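# Stack the 96-well plate from nest N1 onto N2

## Task

Lift the 96-well plate out of nest N1 and set it on top of the plate already in nest N2 so the two are fully nested, with the upper plate's A1 well above the lower plate's A1 well (A1 is at each plate's clipped corner). The lower plate has to stay lying flat in N2, and the stack has to stay put without the robot holding it. Finish by releasing the plate and moving the gripper away.

## Robot and tools

Robot: a single arm with a two-finger parallel gripper. Looking from the arm's base, N1 is the left nest and N2 is the other one. Well A1 sits at the plate's cut-off corner, so match the clipped corners when stacking.

Frames: results report the gripper pose in the scene frame, with the origin on the table top under the arm's base, +z up, and +y to the left when facing along +x. The base may be tilted against the table, and the printed position can be slightly wrong, especially at long reach. The gripper's own frame: fingers point along its +z, and they open and close along its y. end_effector_position is the point between the pads, roughly 1 cm short of the fingertips.

Row format (shared by execute_actions and move): one list of 7 numbers, each in [-1, 1], ordered dx, dy, dz, rx, ry, rz, opening. The first six are an offset, not a pose: a change from the gripper's measured pose, expressed in the gripper's own axes. A value of 1.0 equals 0.6 m of translation or 180 degrees of rotation; rx, ry, rz form a single rotation vector. Opening is absolute, not an offset: +1 is fully open (0.094 m), -1 is closed. Because offsets start from the measured pose, repeating a small offset against something rigid does not press harder, but against something yielding it keeps going deeper.

execute_actions(actions): actions is a list of actions; each action is a list of up to 15 rows, each row lasting one control step of 1/30 s. If fewer than 15 rows are given, the last one is held for the remaining steps. Every row in an action is measured from the gripper's pose when that action began (for the first action of a call, the last pose reported in the scene), not from the previous row. An empty list just returns the current state and images.

move(target, speed, blocking): target is one row as above, offset from the pose in the latest result that shows one. The gripper follows a straight path there, turning the shorter way. speed is the path's top speed in m/s, 0.002 to 0.5 (default 0.25); rotation is capped at twice that in rad/s. The path takes 0.5 to 10 s and is cut off at 10 s. It does not slow for obstacles; the real gripper lags, can wander off the path and can exceed speed, especially with the arm nearly straight. Faster contact hits harder, and aiming further past a contact presses harder. The opening is applied when the move starts. With blocking=false you get a result after 0.5 s while the arm continues; other moves and execute_actions are refused until a result shows the move has ended (use wait or stop). The result adds a move: line saying how it ended (done means at rest near target; others include off_target, moving, held, fault), which limits acted, and the distance left to target. held as the ending means a check blocked the final step; limits=paced means the sent pose was clipped; limits=held means some steps were blocked on the way, after which the arm may rush faster than speed.

wait(seconds): 0 to 10; lets time run with the last command held, returning early if a running move finishes. stop(): brakes a running move to rest; it needs braking room, more when fast; fingers keep moving. zoom_image(camera, region): camera is cam_head_left, cam_head_right or cam_wrist (each 504x504); region is [x0, y0, x1, y1] in pixels from the top-left corner, at most 504 by 504. finished_scene(scene): ends the current scene (give its number) after the last command has been held; irreversible, and it reports whether the goal was met.

Controller behaviour: each control step the commanded pose is clipped to 70 mm and 16 degrees from the measured pose, then reached by damped inverse kinematics, with position favoured over orientation. A far target may need several actions; after an action the arm only continues to the last clipped pose. Joint friction can leave the gripper up to about 31 mm off, so smaller commands may not move it. The elbow cannot fully straighten. Hand target in a result is the pose the controller is currently driving toward. A pose unreachable line means the clearance check (which treats any mount block or post under the base as part of the arm) altered or blocked the command.

Result lines: Joint positions and Joint velocities list waist, shoulder, elbow, wrist pitch, wrist yaw, wrist roll (rad, rad/s), then pad gap (m, m/s). Joint ranges: waist -2.618 to 3.054, shoulder 0.000 to 3.142, elbow 0.000 to 3.142, wrist pitch -1.571 to 1.571, wrist yaw -1.571 to 1.571, wrist roll -2.094 to 2.094. Joint torques follow the same order without the gripper; they are raw drive outputs with per-joint offset, scale and noise, nonzero in free air, and friction can mimic or mask loads. grip_measured is the finger opening on the command scale, with a constant error up to about 1 mm. To hold something, command about 0.03 below grip_measured for a firm grip, less for a lighter one. Pad force tops out near 50 to 62 N (lower on thin parts under about 2 mm), with a brief spike at first contact.

Motor heat: holding loads heats motors, even while idle. MOTOR HOT appears from 75 °C; at 90 °C the arm halts for 10 s; at 100 °C motors and gripper go limp and the arm drops. These appear as OVER-TEMPERATURE FAULT lines. A FAULT can end a move or wait; a blocked arm usually keeps pushing until given a new command.

Avoid: dropping or knocking anything off the table, slamming or hard pushes, disturbing the lower plate in N2, and leaving the stack supported only by the gripper. Brief external tugs or pushes on objects may occur.

Each tool is called after ">>>" by a JSON object that holds its "api" and its "payload".

## Session

>>> {"api": "execute_actions", "payload": {"actions": []}}

Scene clock: 0.00 s.
end_effector_position=(+0.3567, +0.0941, +0.1064) grip_measured=+1.000 end_effector_quat_wxyz=(+0.311, +0.482, +0.768, +0.284)
Joint positions: [0.283 1.068 0.24  0.6   0.379 1.219 0.094]
Joint velocities: [ 0.012 -0.002  0.007 -0.022 -0.022 -0.007  0.   ]
Joint torques (N m, as the arm reports them, + toward a larger angle): no reading
Motor temperatures (°C, as the motors report them): [23 22 23 21 24 23]
Hand target: +0.357, +0.094, +0.106; +0.311, +0.482, +0.768, +0.284

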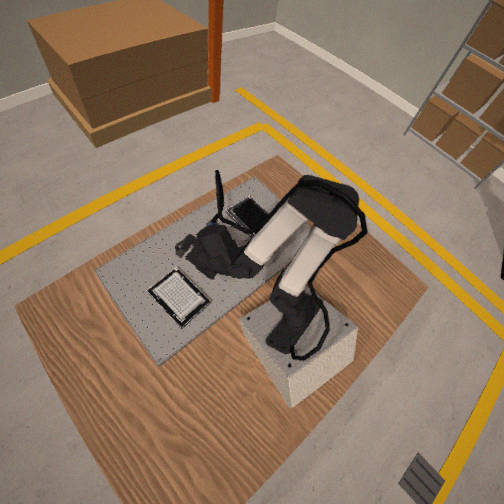

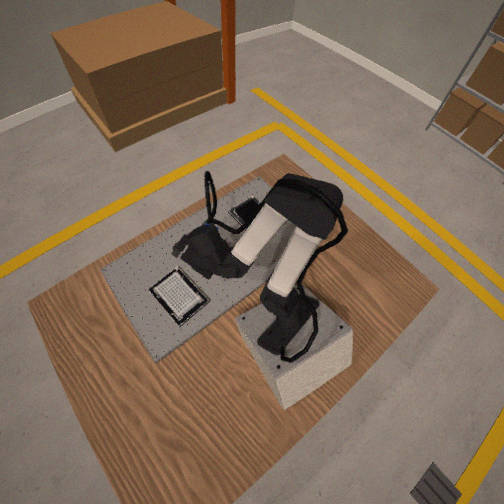

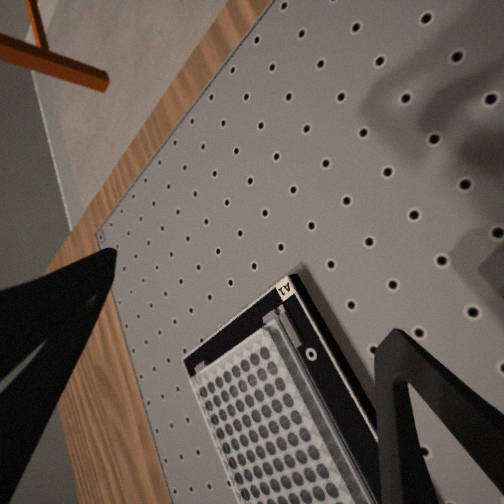

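>>> {"api": "zoom_image", "payload": {"camera": "cam_head_left", "region": [90, 160, 310, 380]}}

Region (90, 160, 310, 380) of cam_head_left's 504x504 image, scaled by 2.291, with more detail than that image has.

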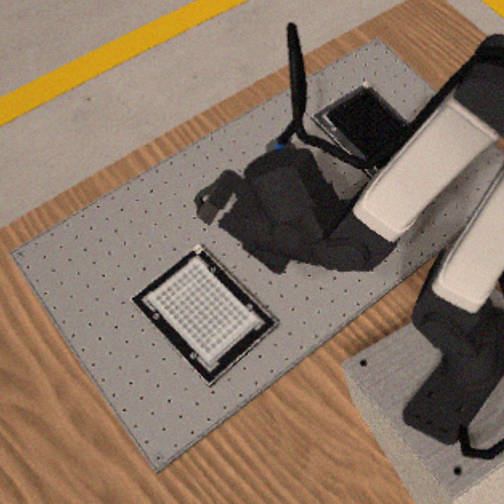

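>>> {"api": "move", "payload": {"target": [0.17,0.088,-0.093,0.196,0.215,-0.333,1]}}

Scene clock: 16.70 s.
end_effector_position=(+0.3050, +0.1971, +0.1565) grip_measured=+1.000 end_effector_quat_wxyz=(-0.003, +0.012, +1.000, -0.001)
Joint positions: [ 0.697  1.523  1.312 -1.102  0.44   0.873  0.094]
Joint velocities: [ 0.017  0.002  0.002 -0.007 -0.066 -0.066  0.   ]
Joint torques (N m, as the arm reports them, + toward a larger angle): [ 3.5  -7.38  8.36  0.17  0.19 -0.07]
Motor temperatures (°C, as the motors report them): [23 23 24 25 24 23]
Hand target: +0.308, +0.199, +0.160; +0.001, +0.002, +1.000, -0.004
Off the commanded pose: 0.007 m, 1 deg.
move: done

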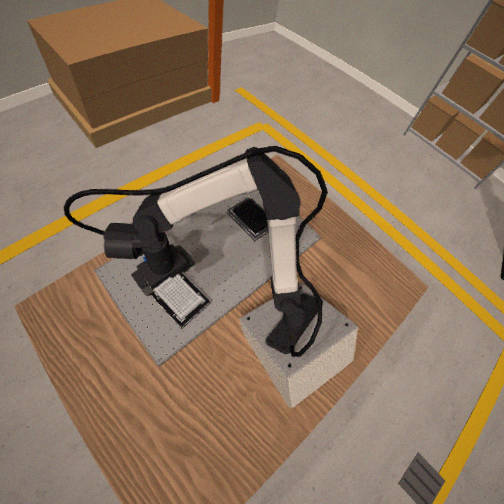

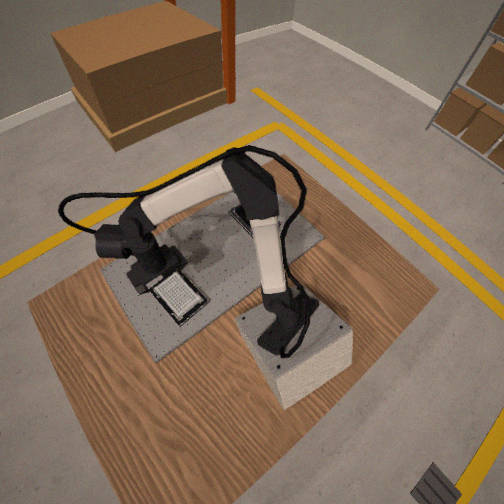

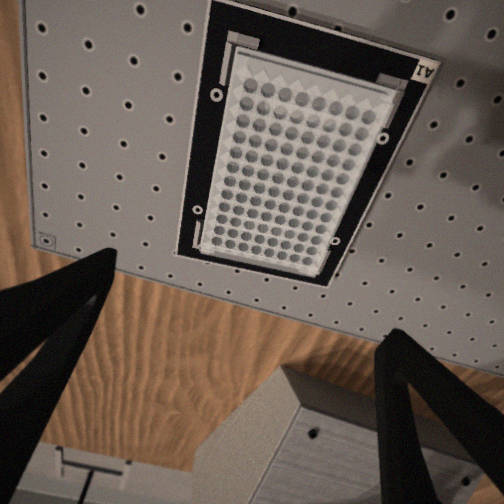

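>>> {"api": "move", "payload": {"target": [0,-0.015,0.13,0,0,0,1], "speed": 0.12}}

>>> {"api": "zoom_image", "payload": {"camera": "cam_head_left", "region": [120, 180, 290, 350]}}

Scene clock: 23.53 s.
end_effector_position=(+0.3069, +0.1879, +0.0835) grip_measured=+1.000 end_effector_quat_wxyz=(-0.000, +0.015, +1.000, -0.004)
Joint positions: [ 0.571  1.583  1.117 -0.79   0.413  0.745  0.094]
Joint velocities: [-0.002  0.002 -0.002  0.095  0.007  0.007  0.   ]
Joint torques (N m, as the arm reports them, + toward a larger angle): [ 2.3  -8.26  4.69  0.56  0.04 -0.03]
Motor temperatures (°C, as the motors report them): [24 24 25 24 24 23]
Hand target: +0.305, +0.188, +0.078; -0.004, +0.012, +1.000, -0.001
Off the commanded pose: 0.006 m, 1 deg.
move: done

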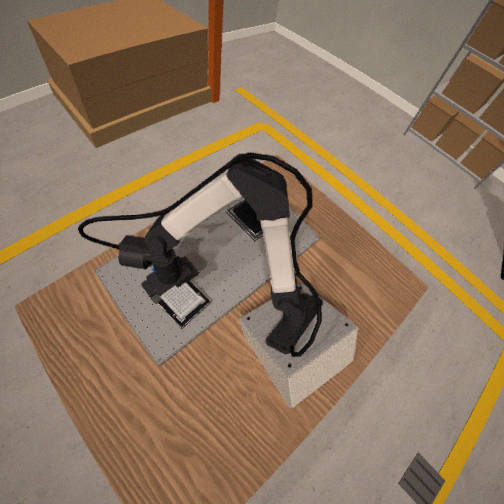

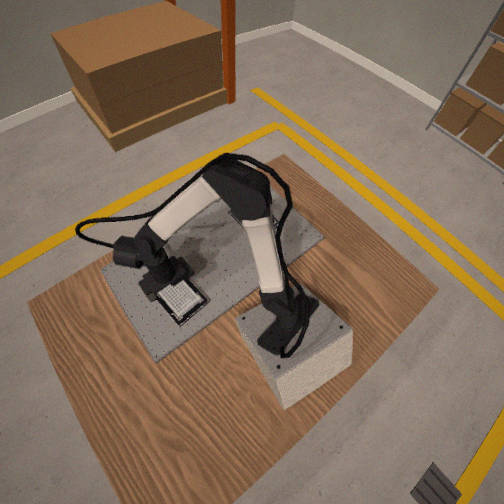

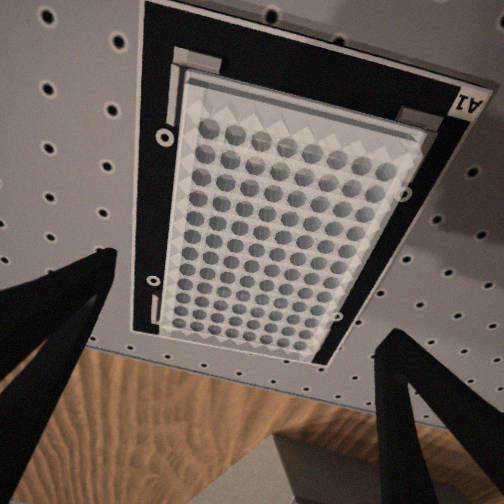

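Region (120, 180, 290, 350) of cam_head_left's 504x504 image, scaled by 2.965, with more detail than that image has.

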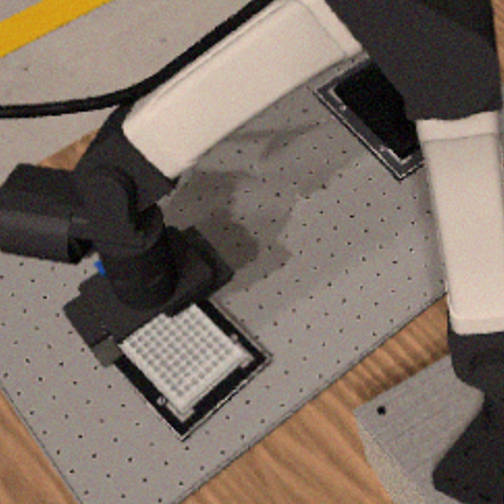

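>>> {"api": "move", "payload": {"target": [0,0,0.05,0,0,0,1], "speed": 0.05}}

>>> {"api": "zoom_image", "payload": {"camera": "cam_wrist", "region": [90, 60, 504, 474]}}

Scene clock: 30.17 s.
end_effector_position=(+0.3101, +0.1880, +0.0593) grip_measured=+1.000 end_effector_quat_wxyz=(+0.004, +0.018, +1.000, -0.006)
Joint positions: [ 0.537  1.633  1.083 -0.688  0.411  0.715  0.094]
Joint velocities: [ 0.002  0.002 -0.002 -0.007  0.022  0.022  0.   ]
Joint torques (N m, as the arm reports them, + toward a larger angle): [ 2.32 -8.37  4.32  0.59  0.   -0.07]
Motor temperatures (°C, as the motors report them): [24 25 25 23 24 23]
Hand target: +0.307, +0.188, +0.053; -0.000, +0.015, +1.000, -0.005
Off the commanded pose: 0.007 m, 1 deg.
move: done

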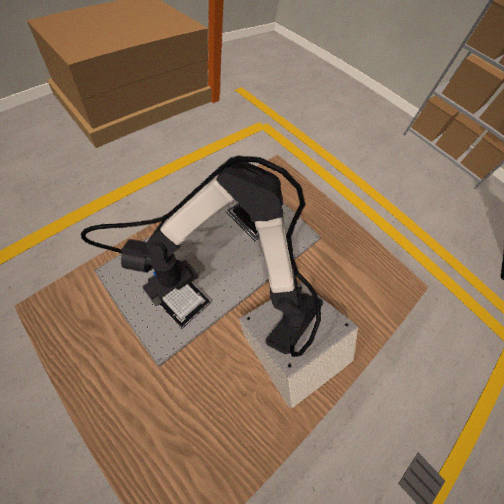

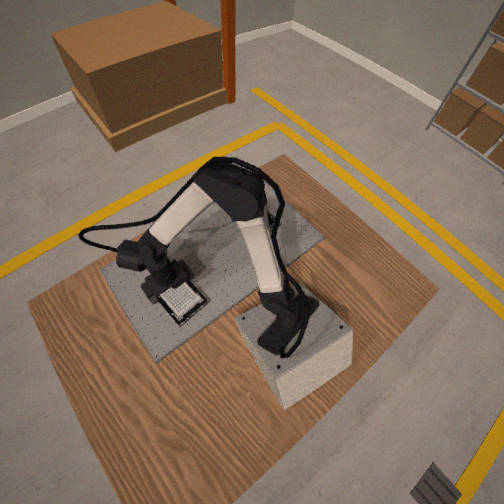

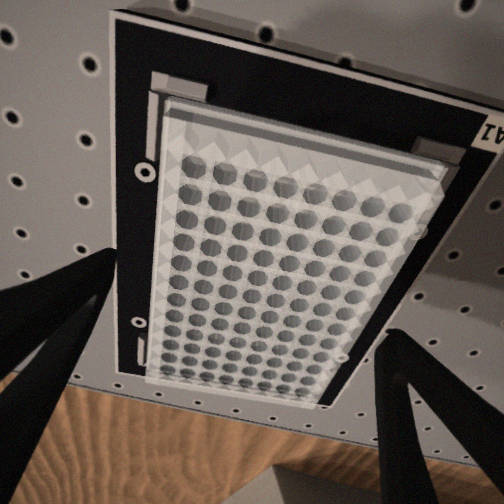

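Region (90, 60, 504, 474) of cam_wrist's 504x504 image, scaled by 1.217, with more detail than that image has.

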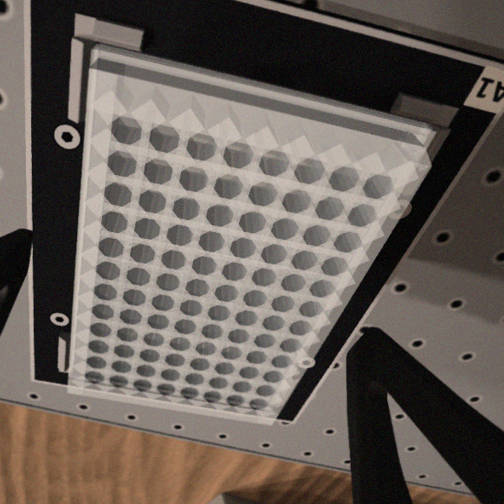

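>>> {"api": "move", "payload": {"target": [0.045,-0.004,0.025,0,0,0,1], "speed": 0.04}}

Scene clock: 38.87 s.
end_effector_position=(+0.2829, +0.1838, +0.0425) grip_measured=+1.000 end_effector_quat_wxyz=(-0.007, +0.012, +1.000, -0.012)
Joint positions: [ 0.556  1.633  0.977 -0.615  0.411  0.734  0.094]
Joint velocities: [ 0.002  0.007 -0.007 -0.007  0.051  0.022  0.   ]
Joint torques (N m, as the arm reports them, + toward a larger angle): [ 3.55 -9.47  3.73  0.45  0.17  0.12]
Motor temperatures (°C, as the motors report them): [24 27 25 23 24 23]
Hand target: +0.283, +0.186, +0.044; +0.004, +0.018, +1.000, -0.006
Off the commanded pose: 0.003 m, 2 deg.
move: done

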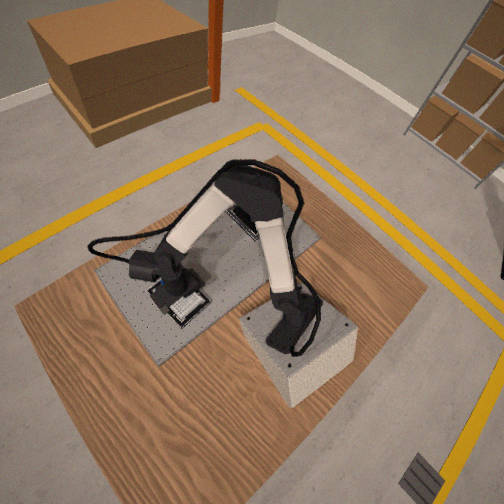

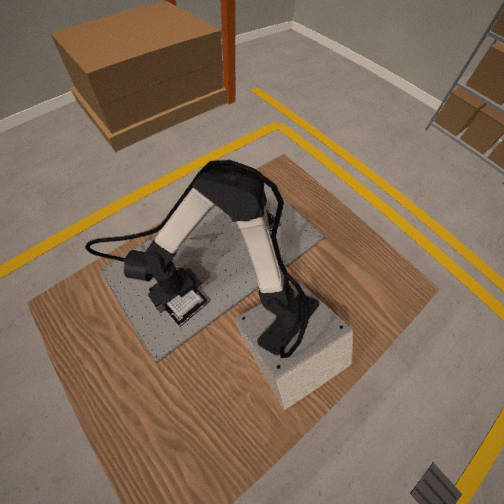

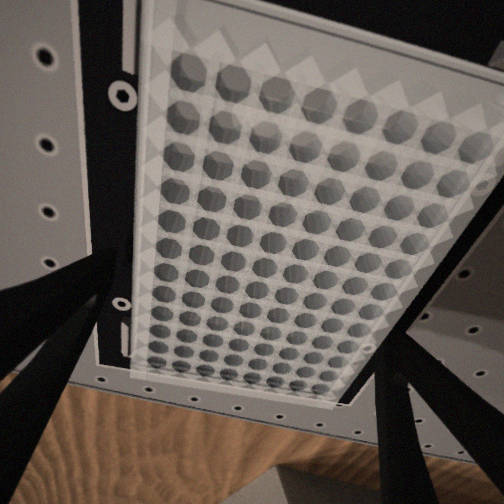

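>>> {"api": "move", "payload": {"target": [0,-0.005,0.012,-0.01,-0.004,-0.018,1], "speed": 0.02}}

>>> {"api": "zoom_image", "payload": {"camera": "cam_head_left", "region": [130, 250, 230, 350]}}

Scene clock: 46.93 s.
end_effector_position=(+0.2826, +0.1818, +0.0349) grip_measured=+1.000 end_effector_quat_wxyz=(-0.004, -0.016, +1.000, -0.004)
Joint positions: [ 0.537  1.633  0.945 -0.561  0.397  0.65   0.094]
Joint velocities: [-0.012 -0.022 -0.007  0.007 -0.037  0.007  0.   ]
Joint torques (N m, as the arm reports them, + toward a larger angle): [ 2.14 -9.78  3.46  0.54 -0.02 -0.1 ]
Motor temperatures (°C, as the motors report them): [24 28 25 23 24 23]
Hand target: +0.283, +0.181, +0.035; -0.001, -0.016, +1.000, +0.004
Off the commanded pose: 0.001 m, 1 deg.
move: done

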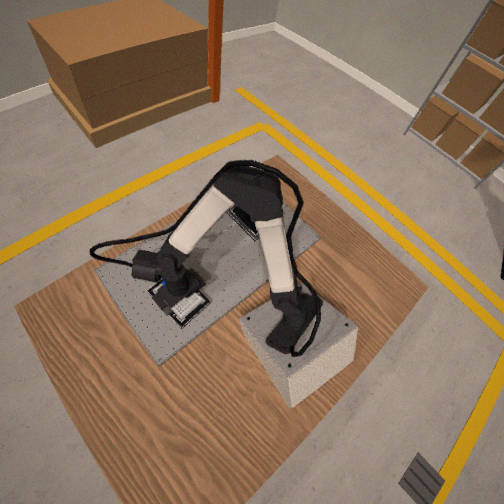

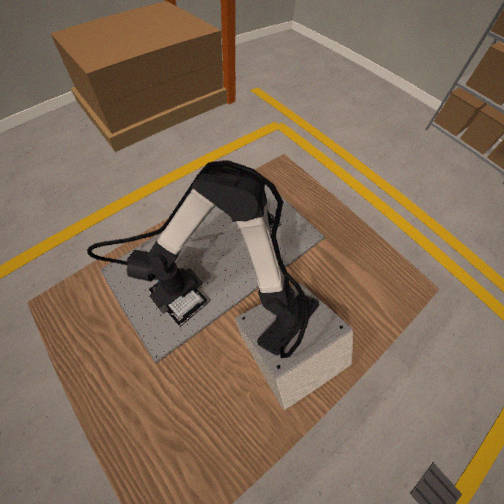

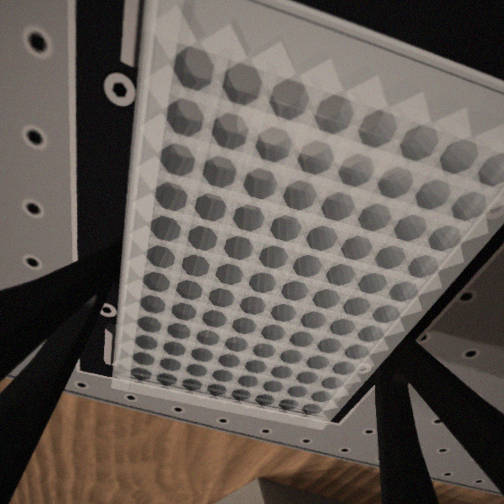

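Region (130, 250, 230, 350) of cam_head_left's 504x504 image, scaled by 5.040, with more detail than that image has.

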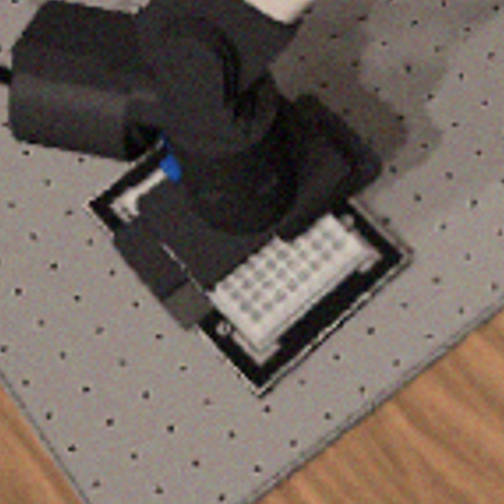

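Try a grip.

>>> {"api": "move", "payload": {"target": [0,0,0,0,0,0,0.7]}}

Scene clock: 53.43 s.
end_effector_position=(+0.2829, +0.1821, +0.0349) grip_measured=+0.761 end_effector_quat_wxyz=(-0.004, -0.017, +1.000, -0.003)
Joint positions: [ 0.537  1.633  0.945 -0.559  0.397  0.648  0.083]
Joint velocities: [-0.002 -0.002  0.012 -0.051 -0.022 -0.066  0.001]
Joint torques (N m, as the arm reports them, + toward a larger angle): [ 2.71 -8.49  5.04  0.34  0.08  0.03]
Motor temperatures (°C, as the motors report them): [24 29 25 23 24 23]
Hand target: +0.283, +0.182, +0.035; -0.004, -0.017, +1.000, -0.004
Off the commanded pose: 0.000 m, 0 deg.
move: done

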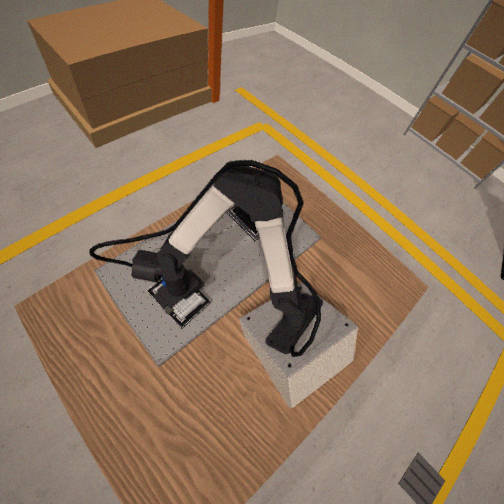

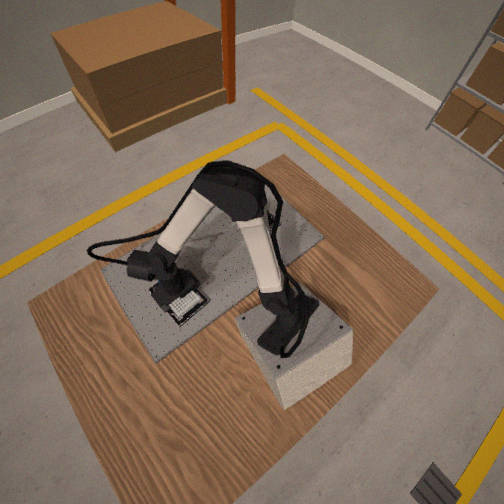

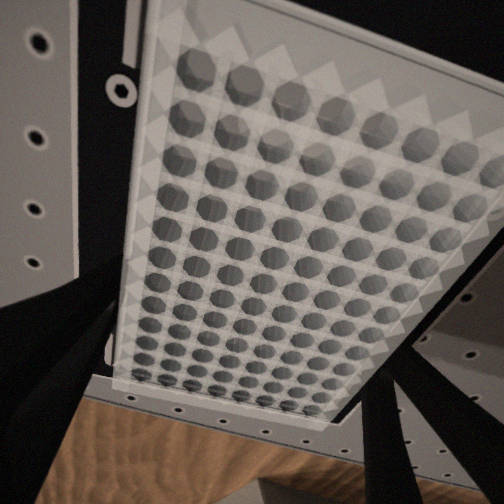

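>>> {"api": "move", "payload": {"target": [0,0,-0.11,0,0,0,0.72], "speed": 0.06}}

>>> {"api": "move", "payload": {"target": [-0.05,-0.7,0,0,0,0,0.72], "speed": 0.2}}

Scene clock: 62.33 s.
end_effector_position=(+0.2754, +0.1794, +0.0907) grip_measured=+0.761 end_effector_quat_wxyz=(-0.017, -0.023, +1.000, -0.009)
Joint positions: [ 0.621  1.515  1.032 -0.829  0.411  0.736  0.083]
Joint velocities: [-0.002 -0.012 -0.007 -0.037  0.007  0.007  0.   ]
Joint torques (N m, as the arm reports them, + toward a larger angle): [ 3.38 -9.27  7.76  0.2   0.22  0.17]
Motor temperatures (°C, as the motors report them): [24 30 25 23 24 23]
Hand target: +0.283, +0.182, +0.101; -0.004, -0.017, +1.000, -0.003
Off the commanded pose: 0.013 m, 2 deg.
move: off_target

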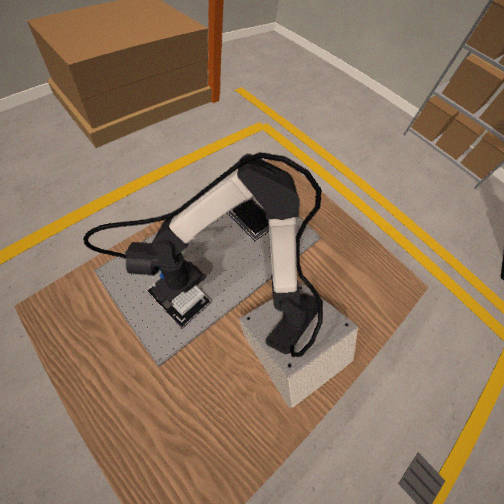

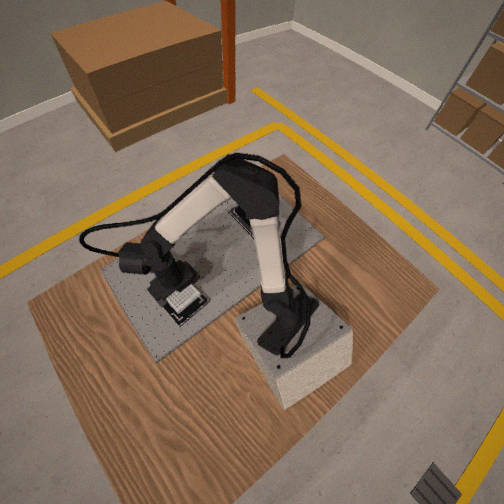

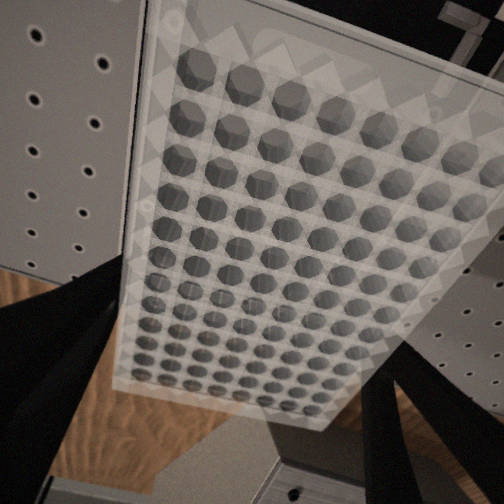

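Scene clock: 65.03 s.
end_effector_position=(+0.3256, -0.2374, +0.0924) grip_measured=+0.761 end_effector_quat_wxyz=(-0.023, -0.019, +0.999, -0.012)
Joint positions: [-0.986  1.587  1.323 -0.896 -0.239 -0.757  0.083]
Joint velocities: [-0.017 -0.017  0.012 -0.022  0.007 -0.022 -0.001]
Joint torques (N m, as the arm reports them, + toward a larger angle): [-1.87 -9.9   8.38  0.15 -0.15 -0.07]
Motor temperatures (°C, as the motors report them): [24 30 26 23 24 23]
Hand target: +0.330, -0.239, +0.096; -0.018, -0.023, +1.000, -0.009
Off the commanded pose: 0.005 m, 1 deg.
move: done

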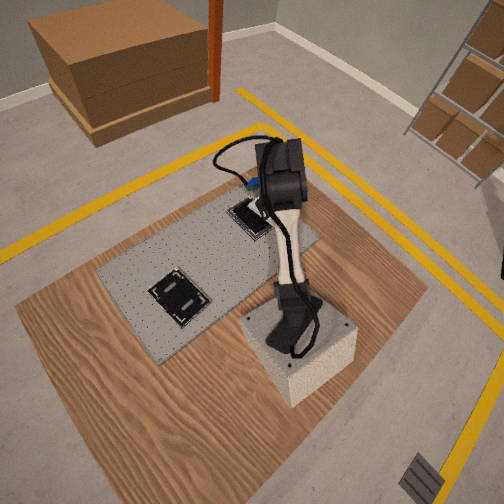

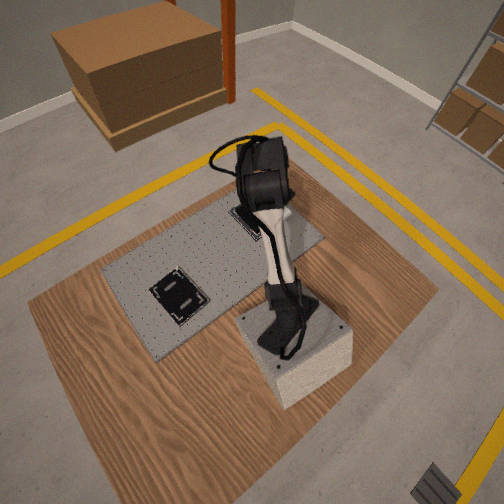

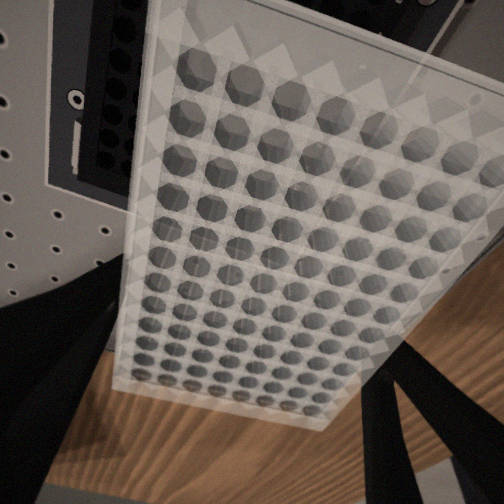

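>>> {"api": "move", "payload": {"target": [-0.085,0.072,0.03,-0.006,-0.014,0,0.72], "speed": 0.08}}

>>> {"api": "zoom_image", "payload": {"camera": "cam_head_left", "region": [215, 180, 285, 250]}}

Scene clock: 72.00 s.
end_effector_position=(+0.3671, -0.1885, +0.0715) grip_measured=+0.761 end_effector_quat_wxyz=(-0.009, -0.021, +1.000, +0.007)
Joint positions: [-0.795  1.605  1.323 -0.838 -0.207 -0.583  0.083]
Joint velocities: [ 0.012  0.002  0.002  0.022 -0.007 -0.007 -0.   ]
Joint torques (N m, as the arm reports them, + toward a larger angle): [ -0.74 -10.56   7.18   0.51   0.15   0.13]
Motor temperatures (°C, as the motors report them): [24 31 26 23 24 23]
Hand target: +0.373, -0.192, +0.071; -0.002, -0.019, +1.000, -0.002
Off the commanded pose: 0.008 m, 1 deg.
move: done

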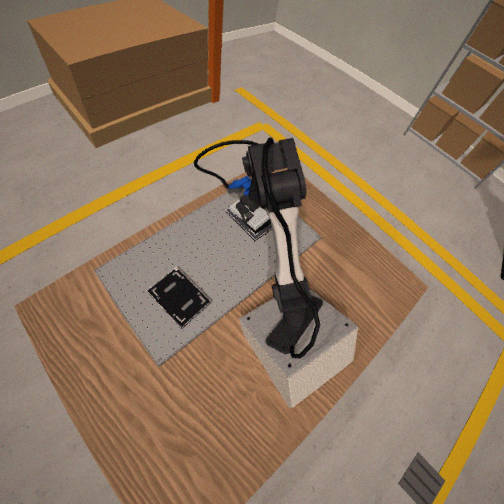

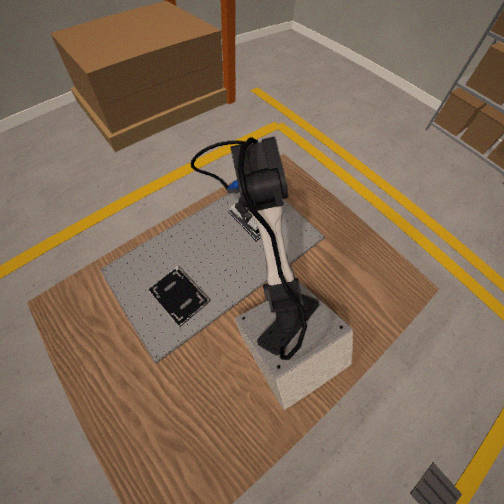

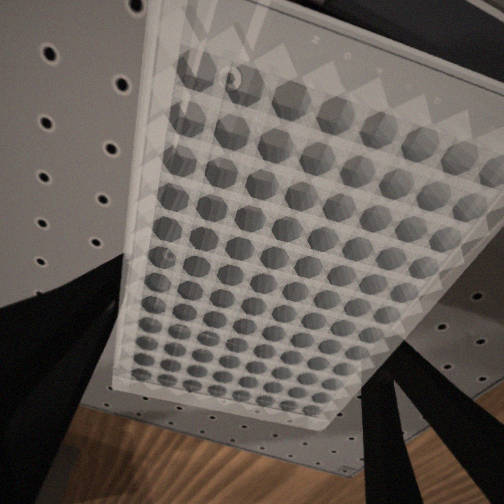

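Region (215, 180, 285, 250) of cam_head_left's 504x504 image, scaled by 7.200, with more detail than that image has.

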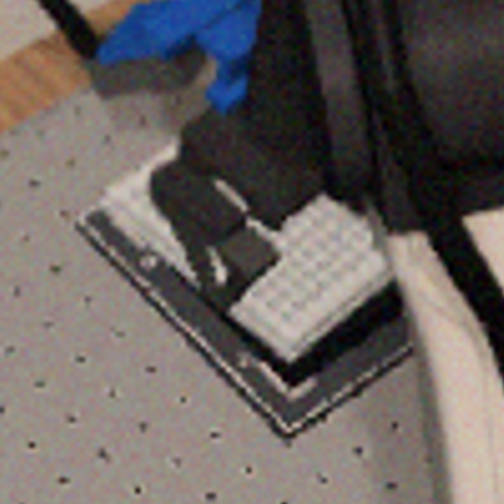

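>>> {"api": "move", "payload": {"target": [0,-0.03,0.01,0.006,-0.004,0.036,0.72], "speed": 0.04}}

>>> {"api": "zoom_image", "payload": {"camera": "cam_head_left", "region": [215, 180, 285, 250]}}

Scene clock: 78.83 s.
end_effector_position=(+0.3609, -0.1993, +0.0642) grip_measured=+0.761 end_effector_quat_wxyz=(-0.016, +0.028, +0.999, +0.003)
Joint positions: [-0.822  1.632  1.323 -0.825 -0.206 -0.511  0.083]
Joint velocities: [0.002 0.002 0.002 0.007 0.037 0.037 0.   ]
Joint torques (N m, as the arm reports them, + toward a larger angle): [ -1.79 -10.49   7.48   0.51  -0.07   0.12]
Motor temperatures (°C, as the motors report them): [24 32 27 23 24 23]
Hand target: +0.368, -0.206, +0.065; -0.003, +0.036, +0.999, -0.003
Off the commanded pose: 0.010 m, 2 deg.
move: done

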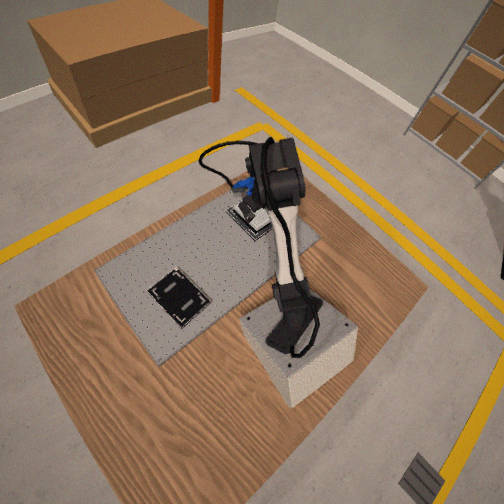

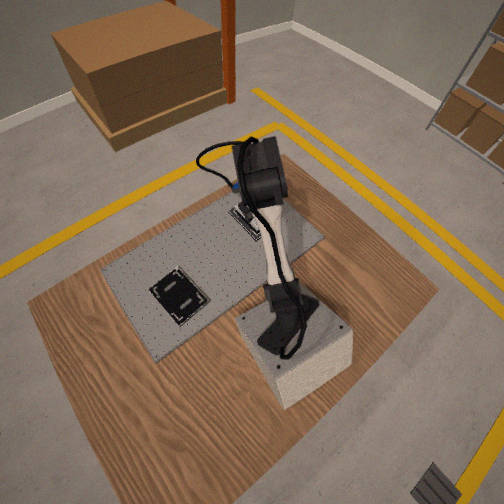

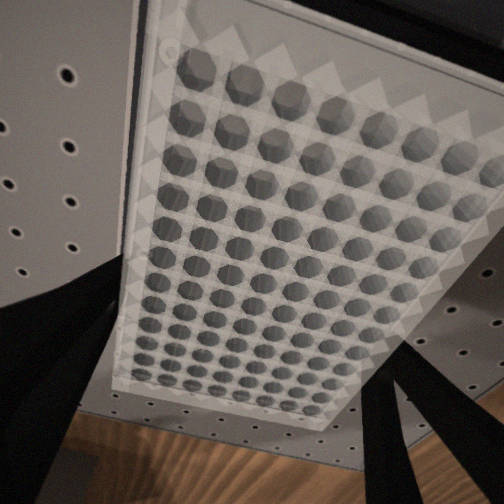

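Region (215, 180, 285, 250) of cam_head_left's 504x504 image, scaled by 7.200, with more detail than that image has.

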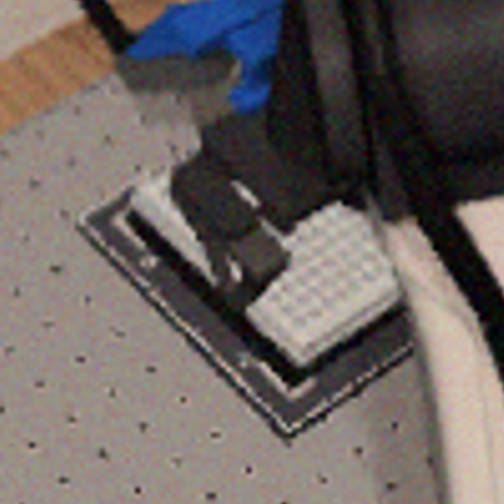

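Elbow is sticking; overshoot outward.

>>> {"api": "move", "payload": {"target": [-0.024,-0.02,0,0.006,-0.014,0.008,0.72], "speed": 0.03}}

>>> {"api": "zoom_image", "payload": {"camera": "cam_head_left", "region": [215, 180, 285, 250]}}

Scene clock: 83.63 s.
end_effector_position=(+0.3616, -0.2012, +0.0589) grip_measured=+0.761 end_effector_quat_wxyz=(-0.016, +0.035, +0.999, +0.003)
Joint positions: [-0.822  1.648  1.323 -0.809 -0.206 -0.498  0.083]
Joint velocities: [-0.012 -0.012 -0.007 -0.007 -0.051  0.007 -0.   ]
Joint torques (N m, as the arm reports them, + toward a larger angle): [ -2.04 -10.65   8.87   0.51  -0.1    0.06]
Motor temperatures (°C, as the motors report them): [24 33 27 23 24 23]
Hand target: +0.374, -0.212, +0.064; +0.006, +0.041, +0.999, -0.007
Off the commanded pose: 0.018 m, 3 deg.
move: off_target

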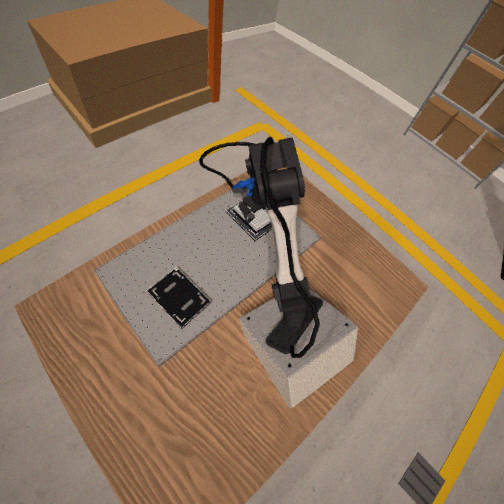

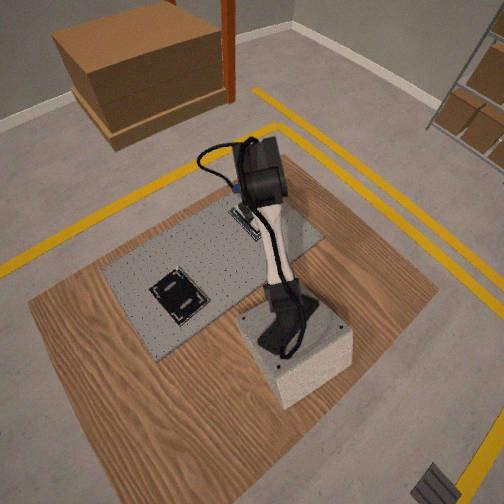

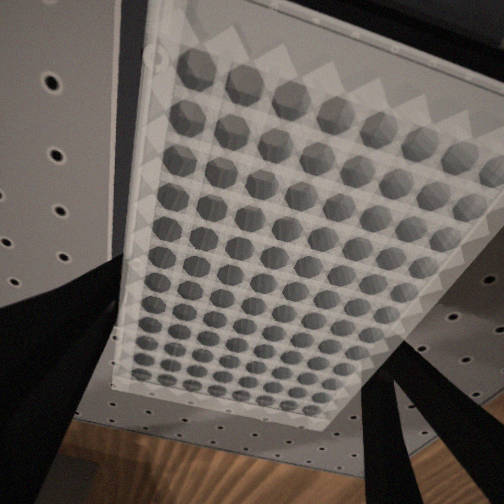

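Region (215, 180, 285, 250) of cam_head_left's 504x504 image, scaled by 7.200, with more detail than that image has.

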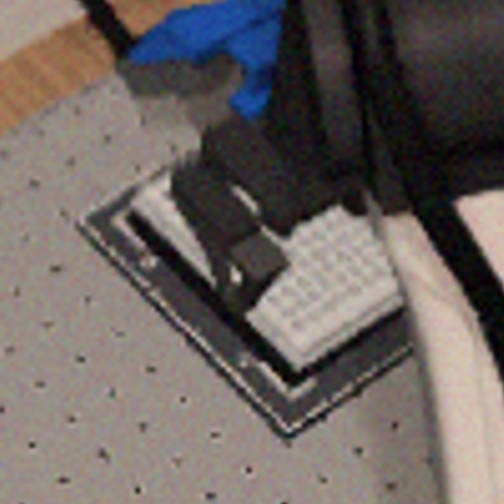

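>>> {"api": "move", "payload": {"target": [-0.027,-0.02,-0.014,0.008,-0.018,0.004,0.72], "speed": 0.04}}

>>> {"api": "zoom_image", "payload": {"camera": "cam_head_left", "region": [215, 180, 285, 250]}}

Scene clock: 89.60 s.
end_effector_position=(+0.3663, -0.2063, +0.0618) grip_measured=+0.761 end_effector_quat_wxyz=(-0.007, +0.036, +0.999, -0.004)
Joint positions: [-0.828  1.648  1.336 -0.801 -0.206 -0.497  0.083]
Joint velocities: [-0.002  0.002  0.012  0.066 -0.007  0.022 -0.001]
Joint torques (N m, as the arm reports them, + toward a larger angle): [ -1.67 -11.03   8.22   0.54  -0.12   0.1 ]
Motor temperatures (°C, as the motors report them): [24 34 28 23 24 23]
Hand target: +0.377, -0.214, +0.067; +0.012, +0.041, +0.999, -0.011
Off the commanded pose: 0.014 m, 2 deg.
move: off_target

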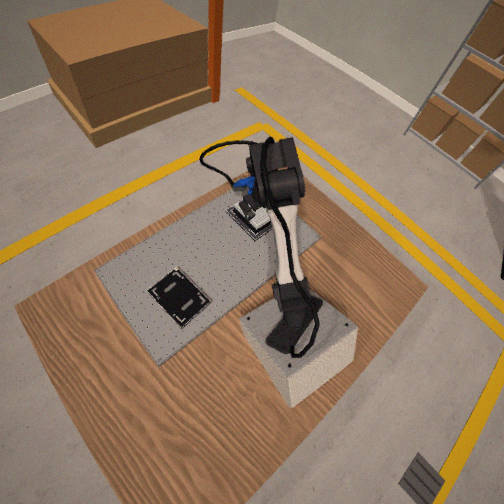

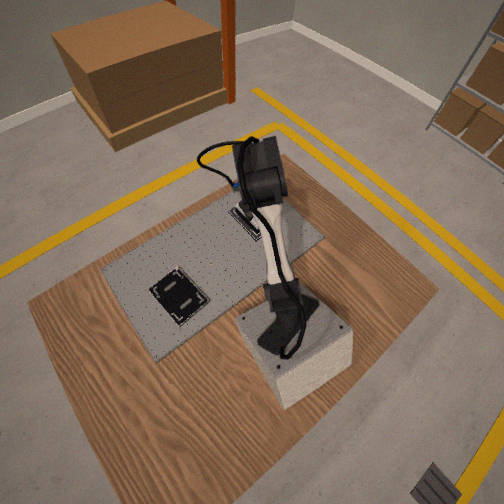

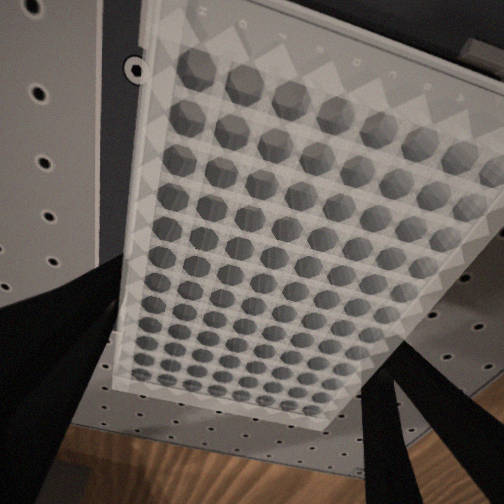

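Region (215, 180, 285, 250) of cam_head_left's 504x504 image, scaled by 7.200, with more detail than that image has.

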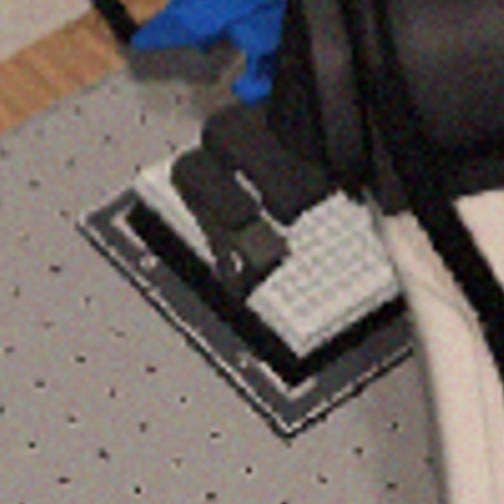

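>>> {"api": "move", "payload": {"target": [-0.008,0.011,0.016,0,-0.003,0.006,0.72], "speed": 0.02}}

>>> {"api": "zoom_image", "payload": {"camera": "cam_head_left", "region": [215, 180, 285, 250]}}

Scene clock: 95.03 s.
end_effector_position=(+0.3745, -0.2018, +0.0604) grip_measured=+0.761 end_effector_quat_wxyz=(+0.002, +0.041, +0.999, -0.004)
Joint positions: [-0.808  1.648  1.336 -0.78  -0.206 -0.464  0.083]
Joint velocities: [-0.012 -0.017 -0.002  0.007 -0.037  0.022 -0.   ]
Joint torques (N m, as the arm reports them, + toward a larger angle): [ -0.56 -10.47   4.74   0.6    0.08   0.05]
Motor temperatures (°C, as the motors report them): [24 35 28 23 24 23]
Hand target: +0.371, -0.200, +0.052; -0.003, +0.045, +0.999, -0.004
Off the commanded pose: 0.009 m, 1 deg.
move: done

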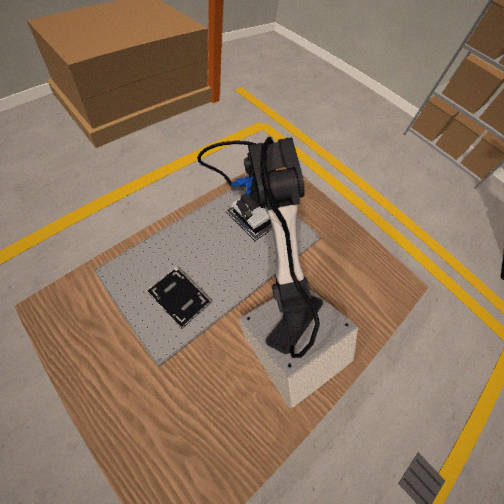

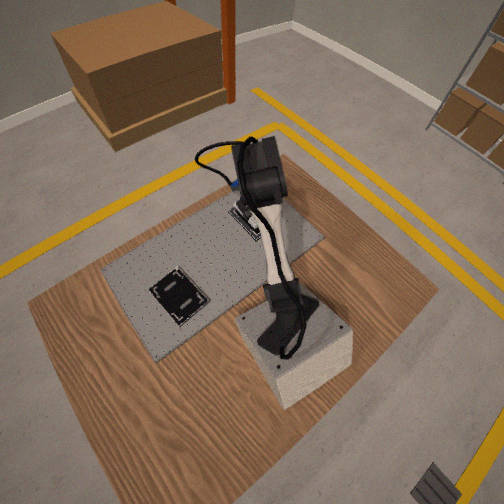

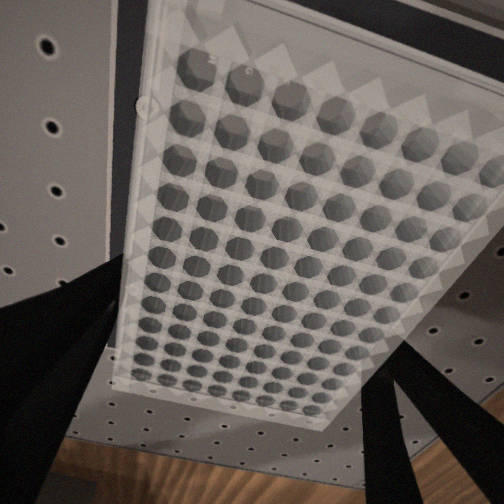

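Region (215, 180, 285, 250) of cam_head_left's 504x504 image, scaled by 7.200, with more detail than that image has.

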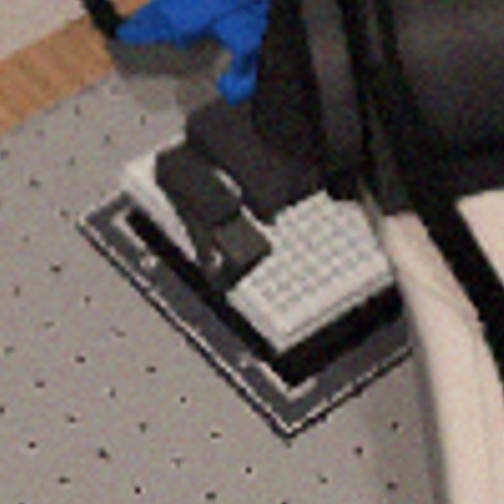

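>>> {"api": "move", "payload": {"target": [0.017,0,0.02,0,0.005,-0.003,0.72], "speed": 0.02}}

>>> {"api": "zoom_image", "payload": {"camera": "cam_head_left", "region": [215, 180, 285, 250]}}

Scene clock: 106.63 s.
end_effector_position=(+0.3679, -0.1993, +0.0543) grip_measured=+0.761 end_effector_quat_wxyz=(-0.003, +0.041, +0.999, -0.001)
Joint positions: [-0.808  1.648  1.307 -0.763 -0.206 -0.468  0.083]
Joint velocities: [-0.017 -0.002 -0.002  0.051  0.007  0.007 -0.001]
Joint torques (N m, as the arm reports them, + toward a larger angle): [ -1.29 -10.55   4.8    0.6    0.06  -0.05]
Motor temperatures (°C, as the motors report them): [24 36 28 23 24 23]
Hand target: +0.364, -0.201, +0.048; -0.006, +0.037, +0.999, -0.004
Off the commanded pose: 0.007 m, 1 deg.
move: done

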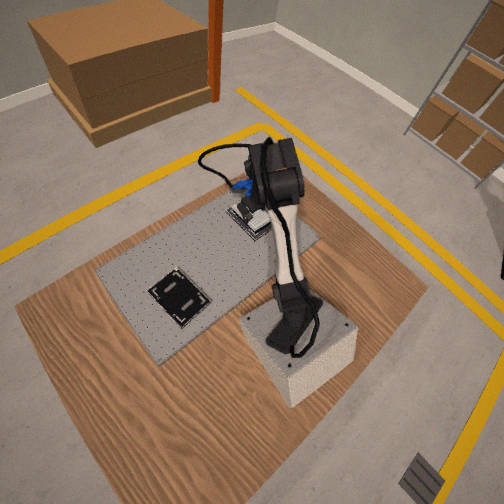

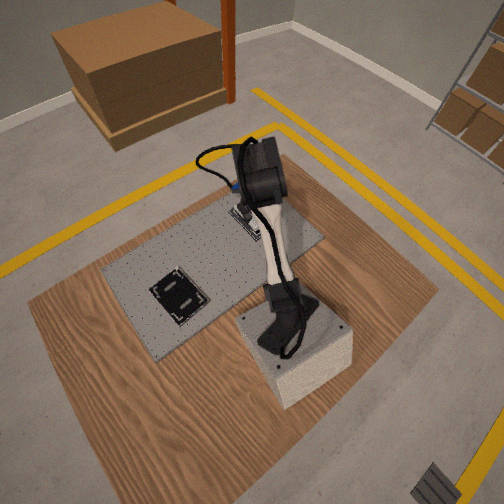

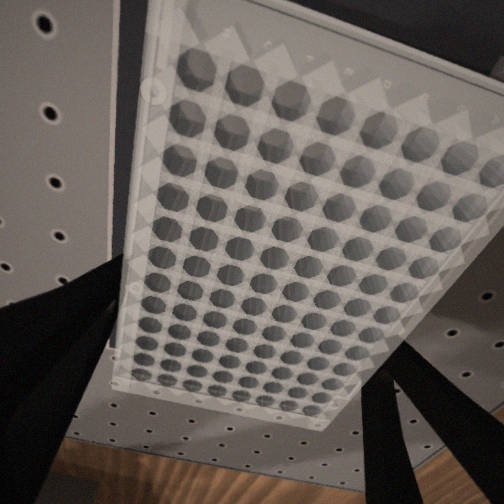

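Region (215, 180, 285, 250) of cam_head_left's 504x504 image, scaled by 7.200, with more detail than that image has.

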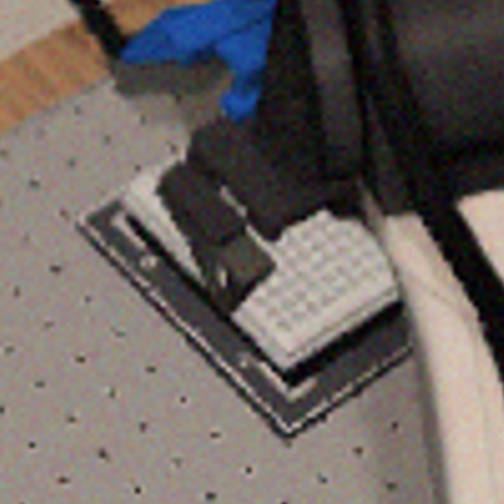

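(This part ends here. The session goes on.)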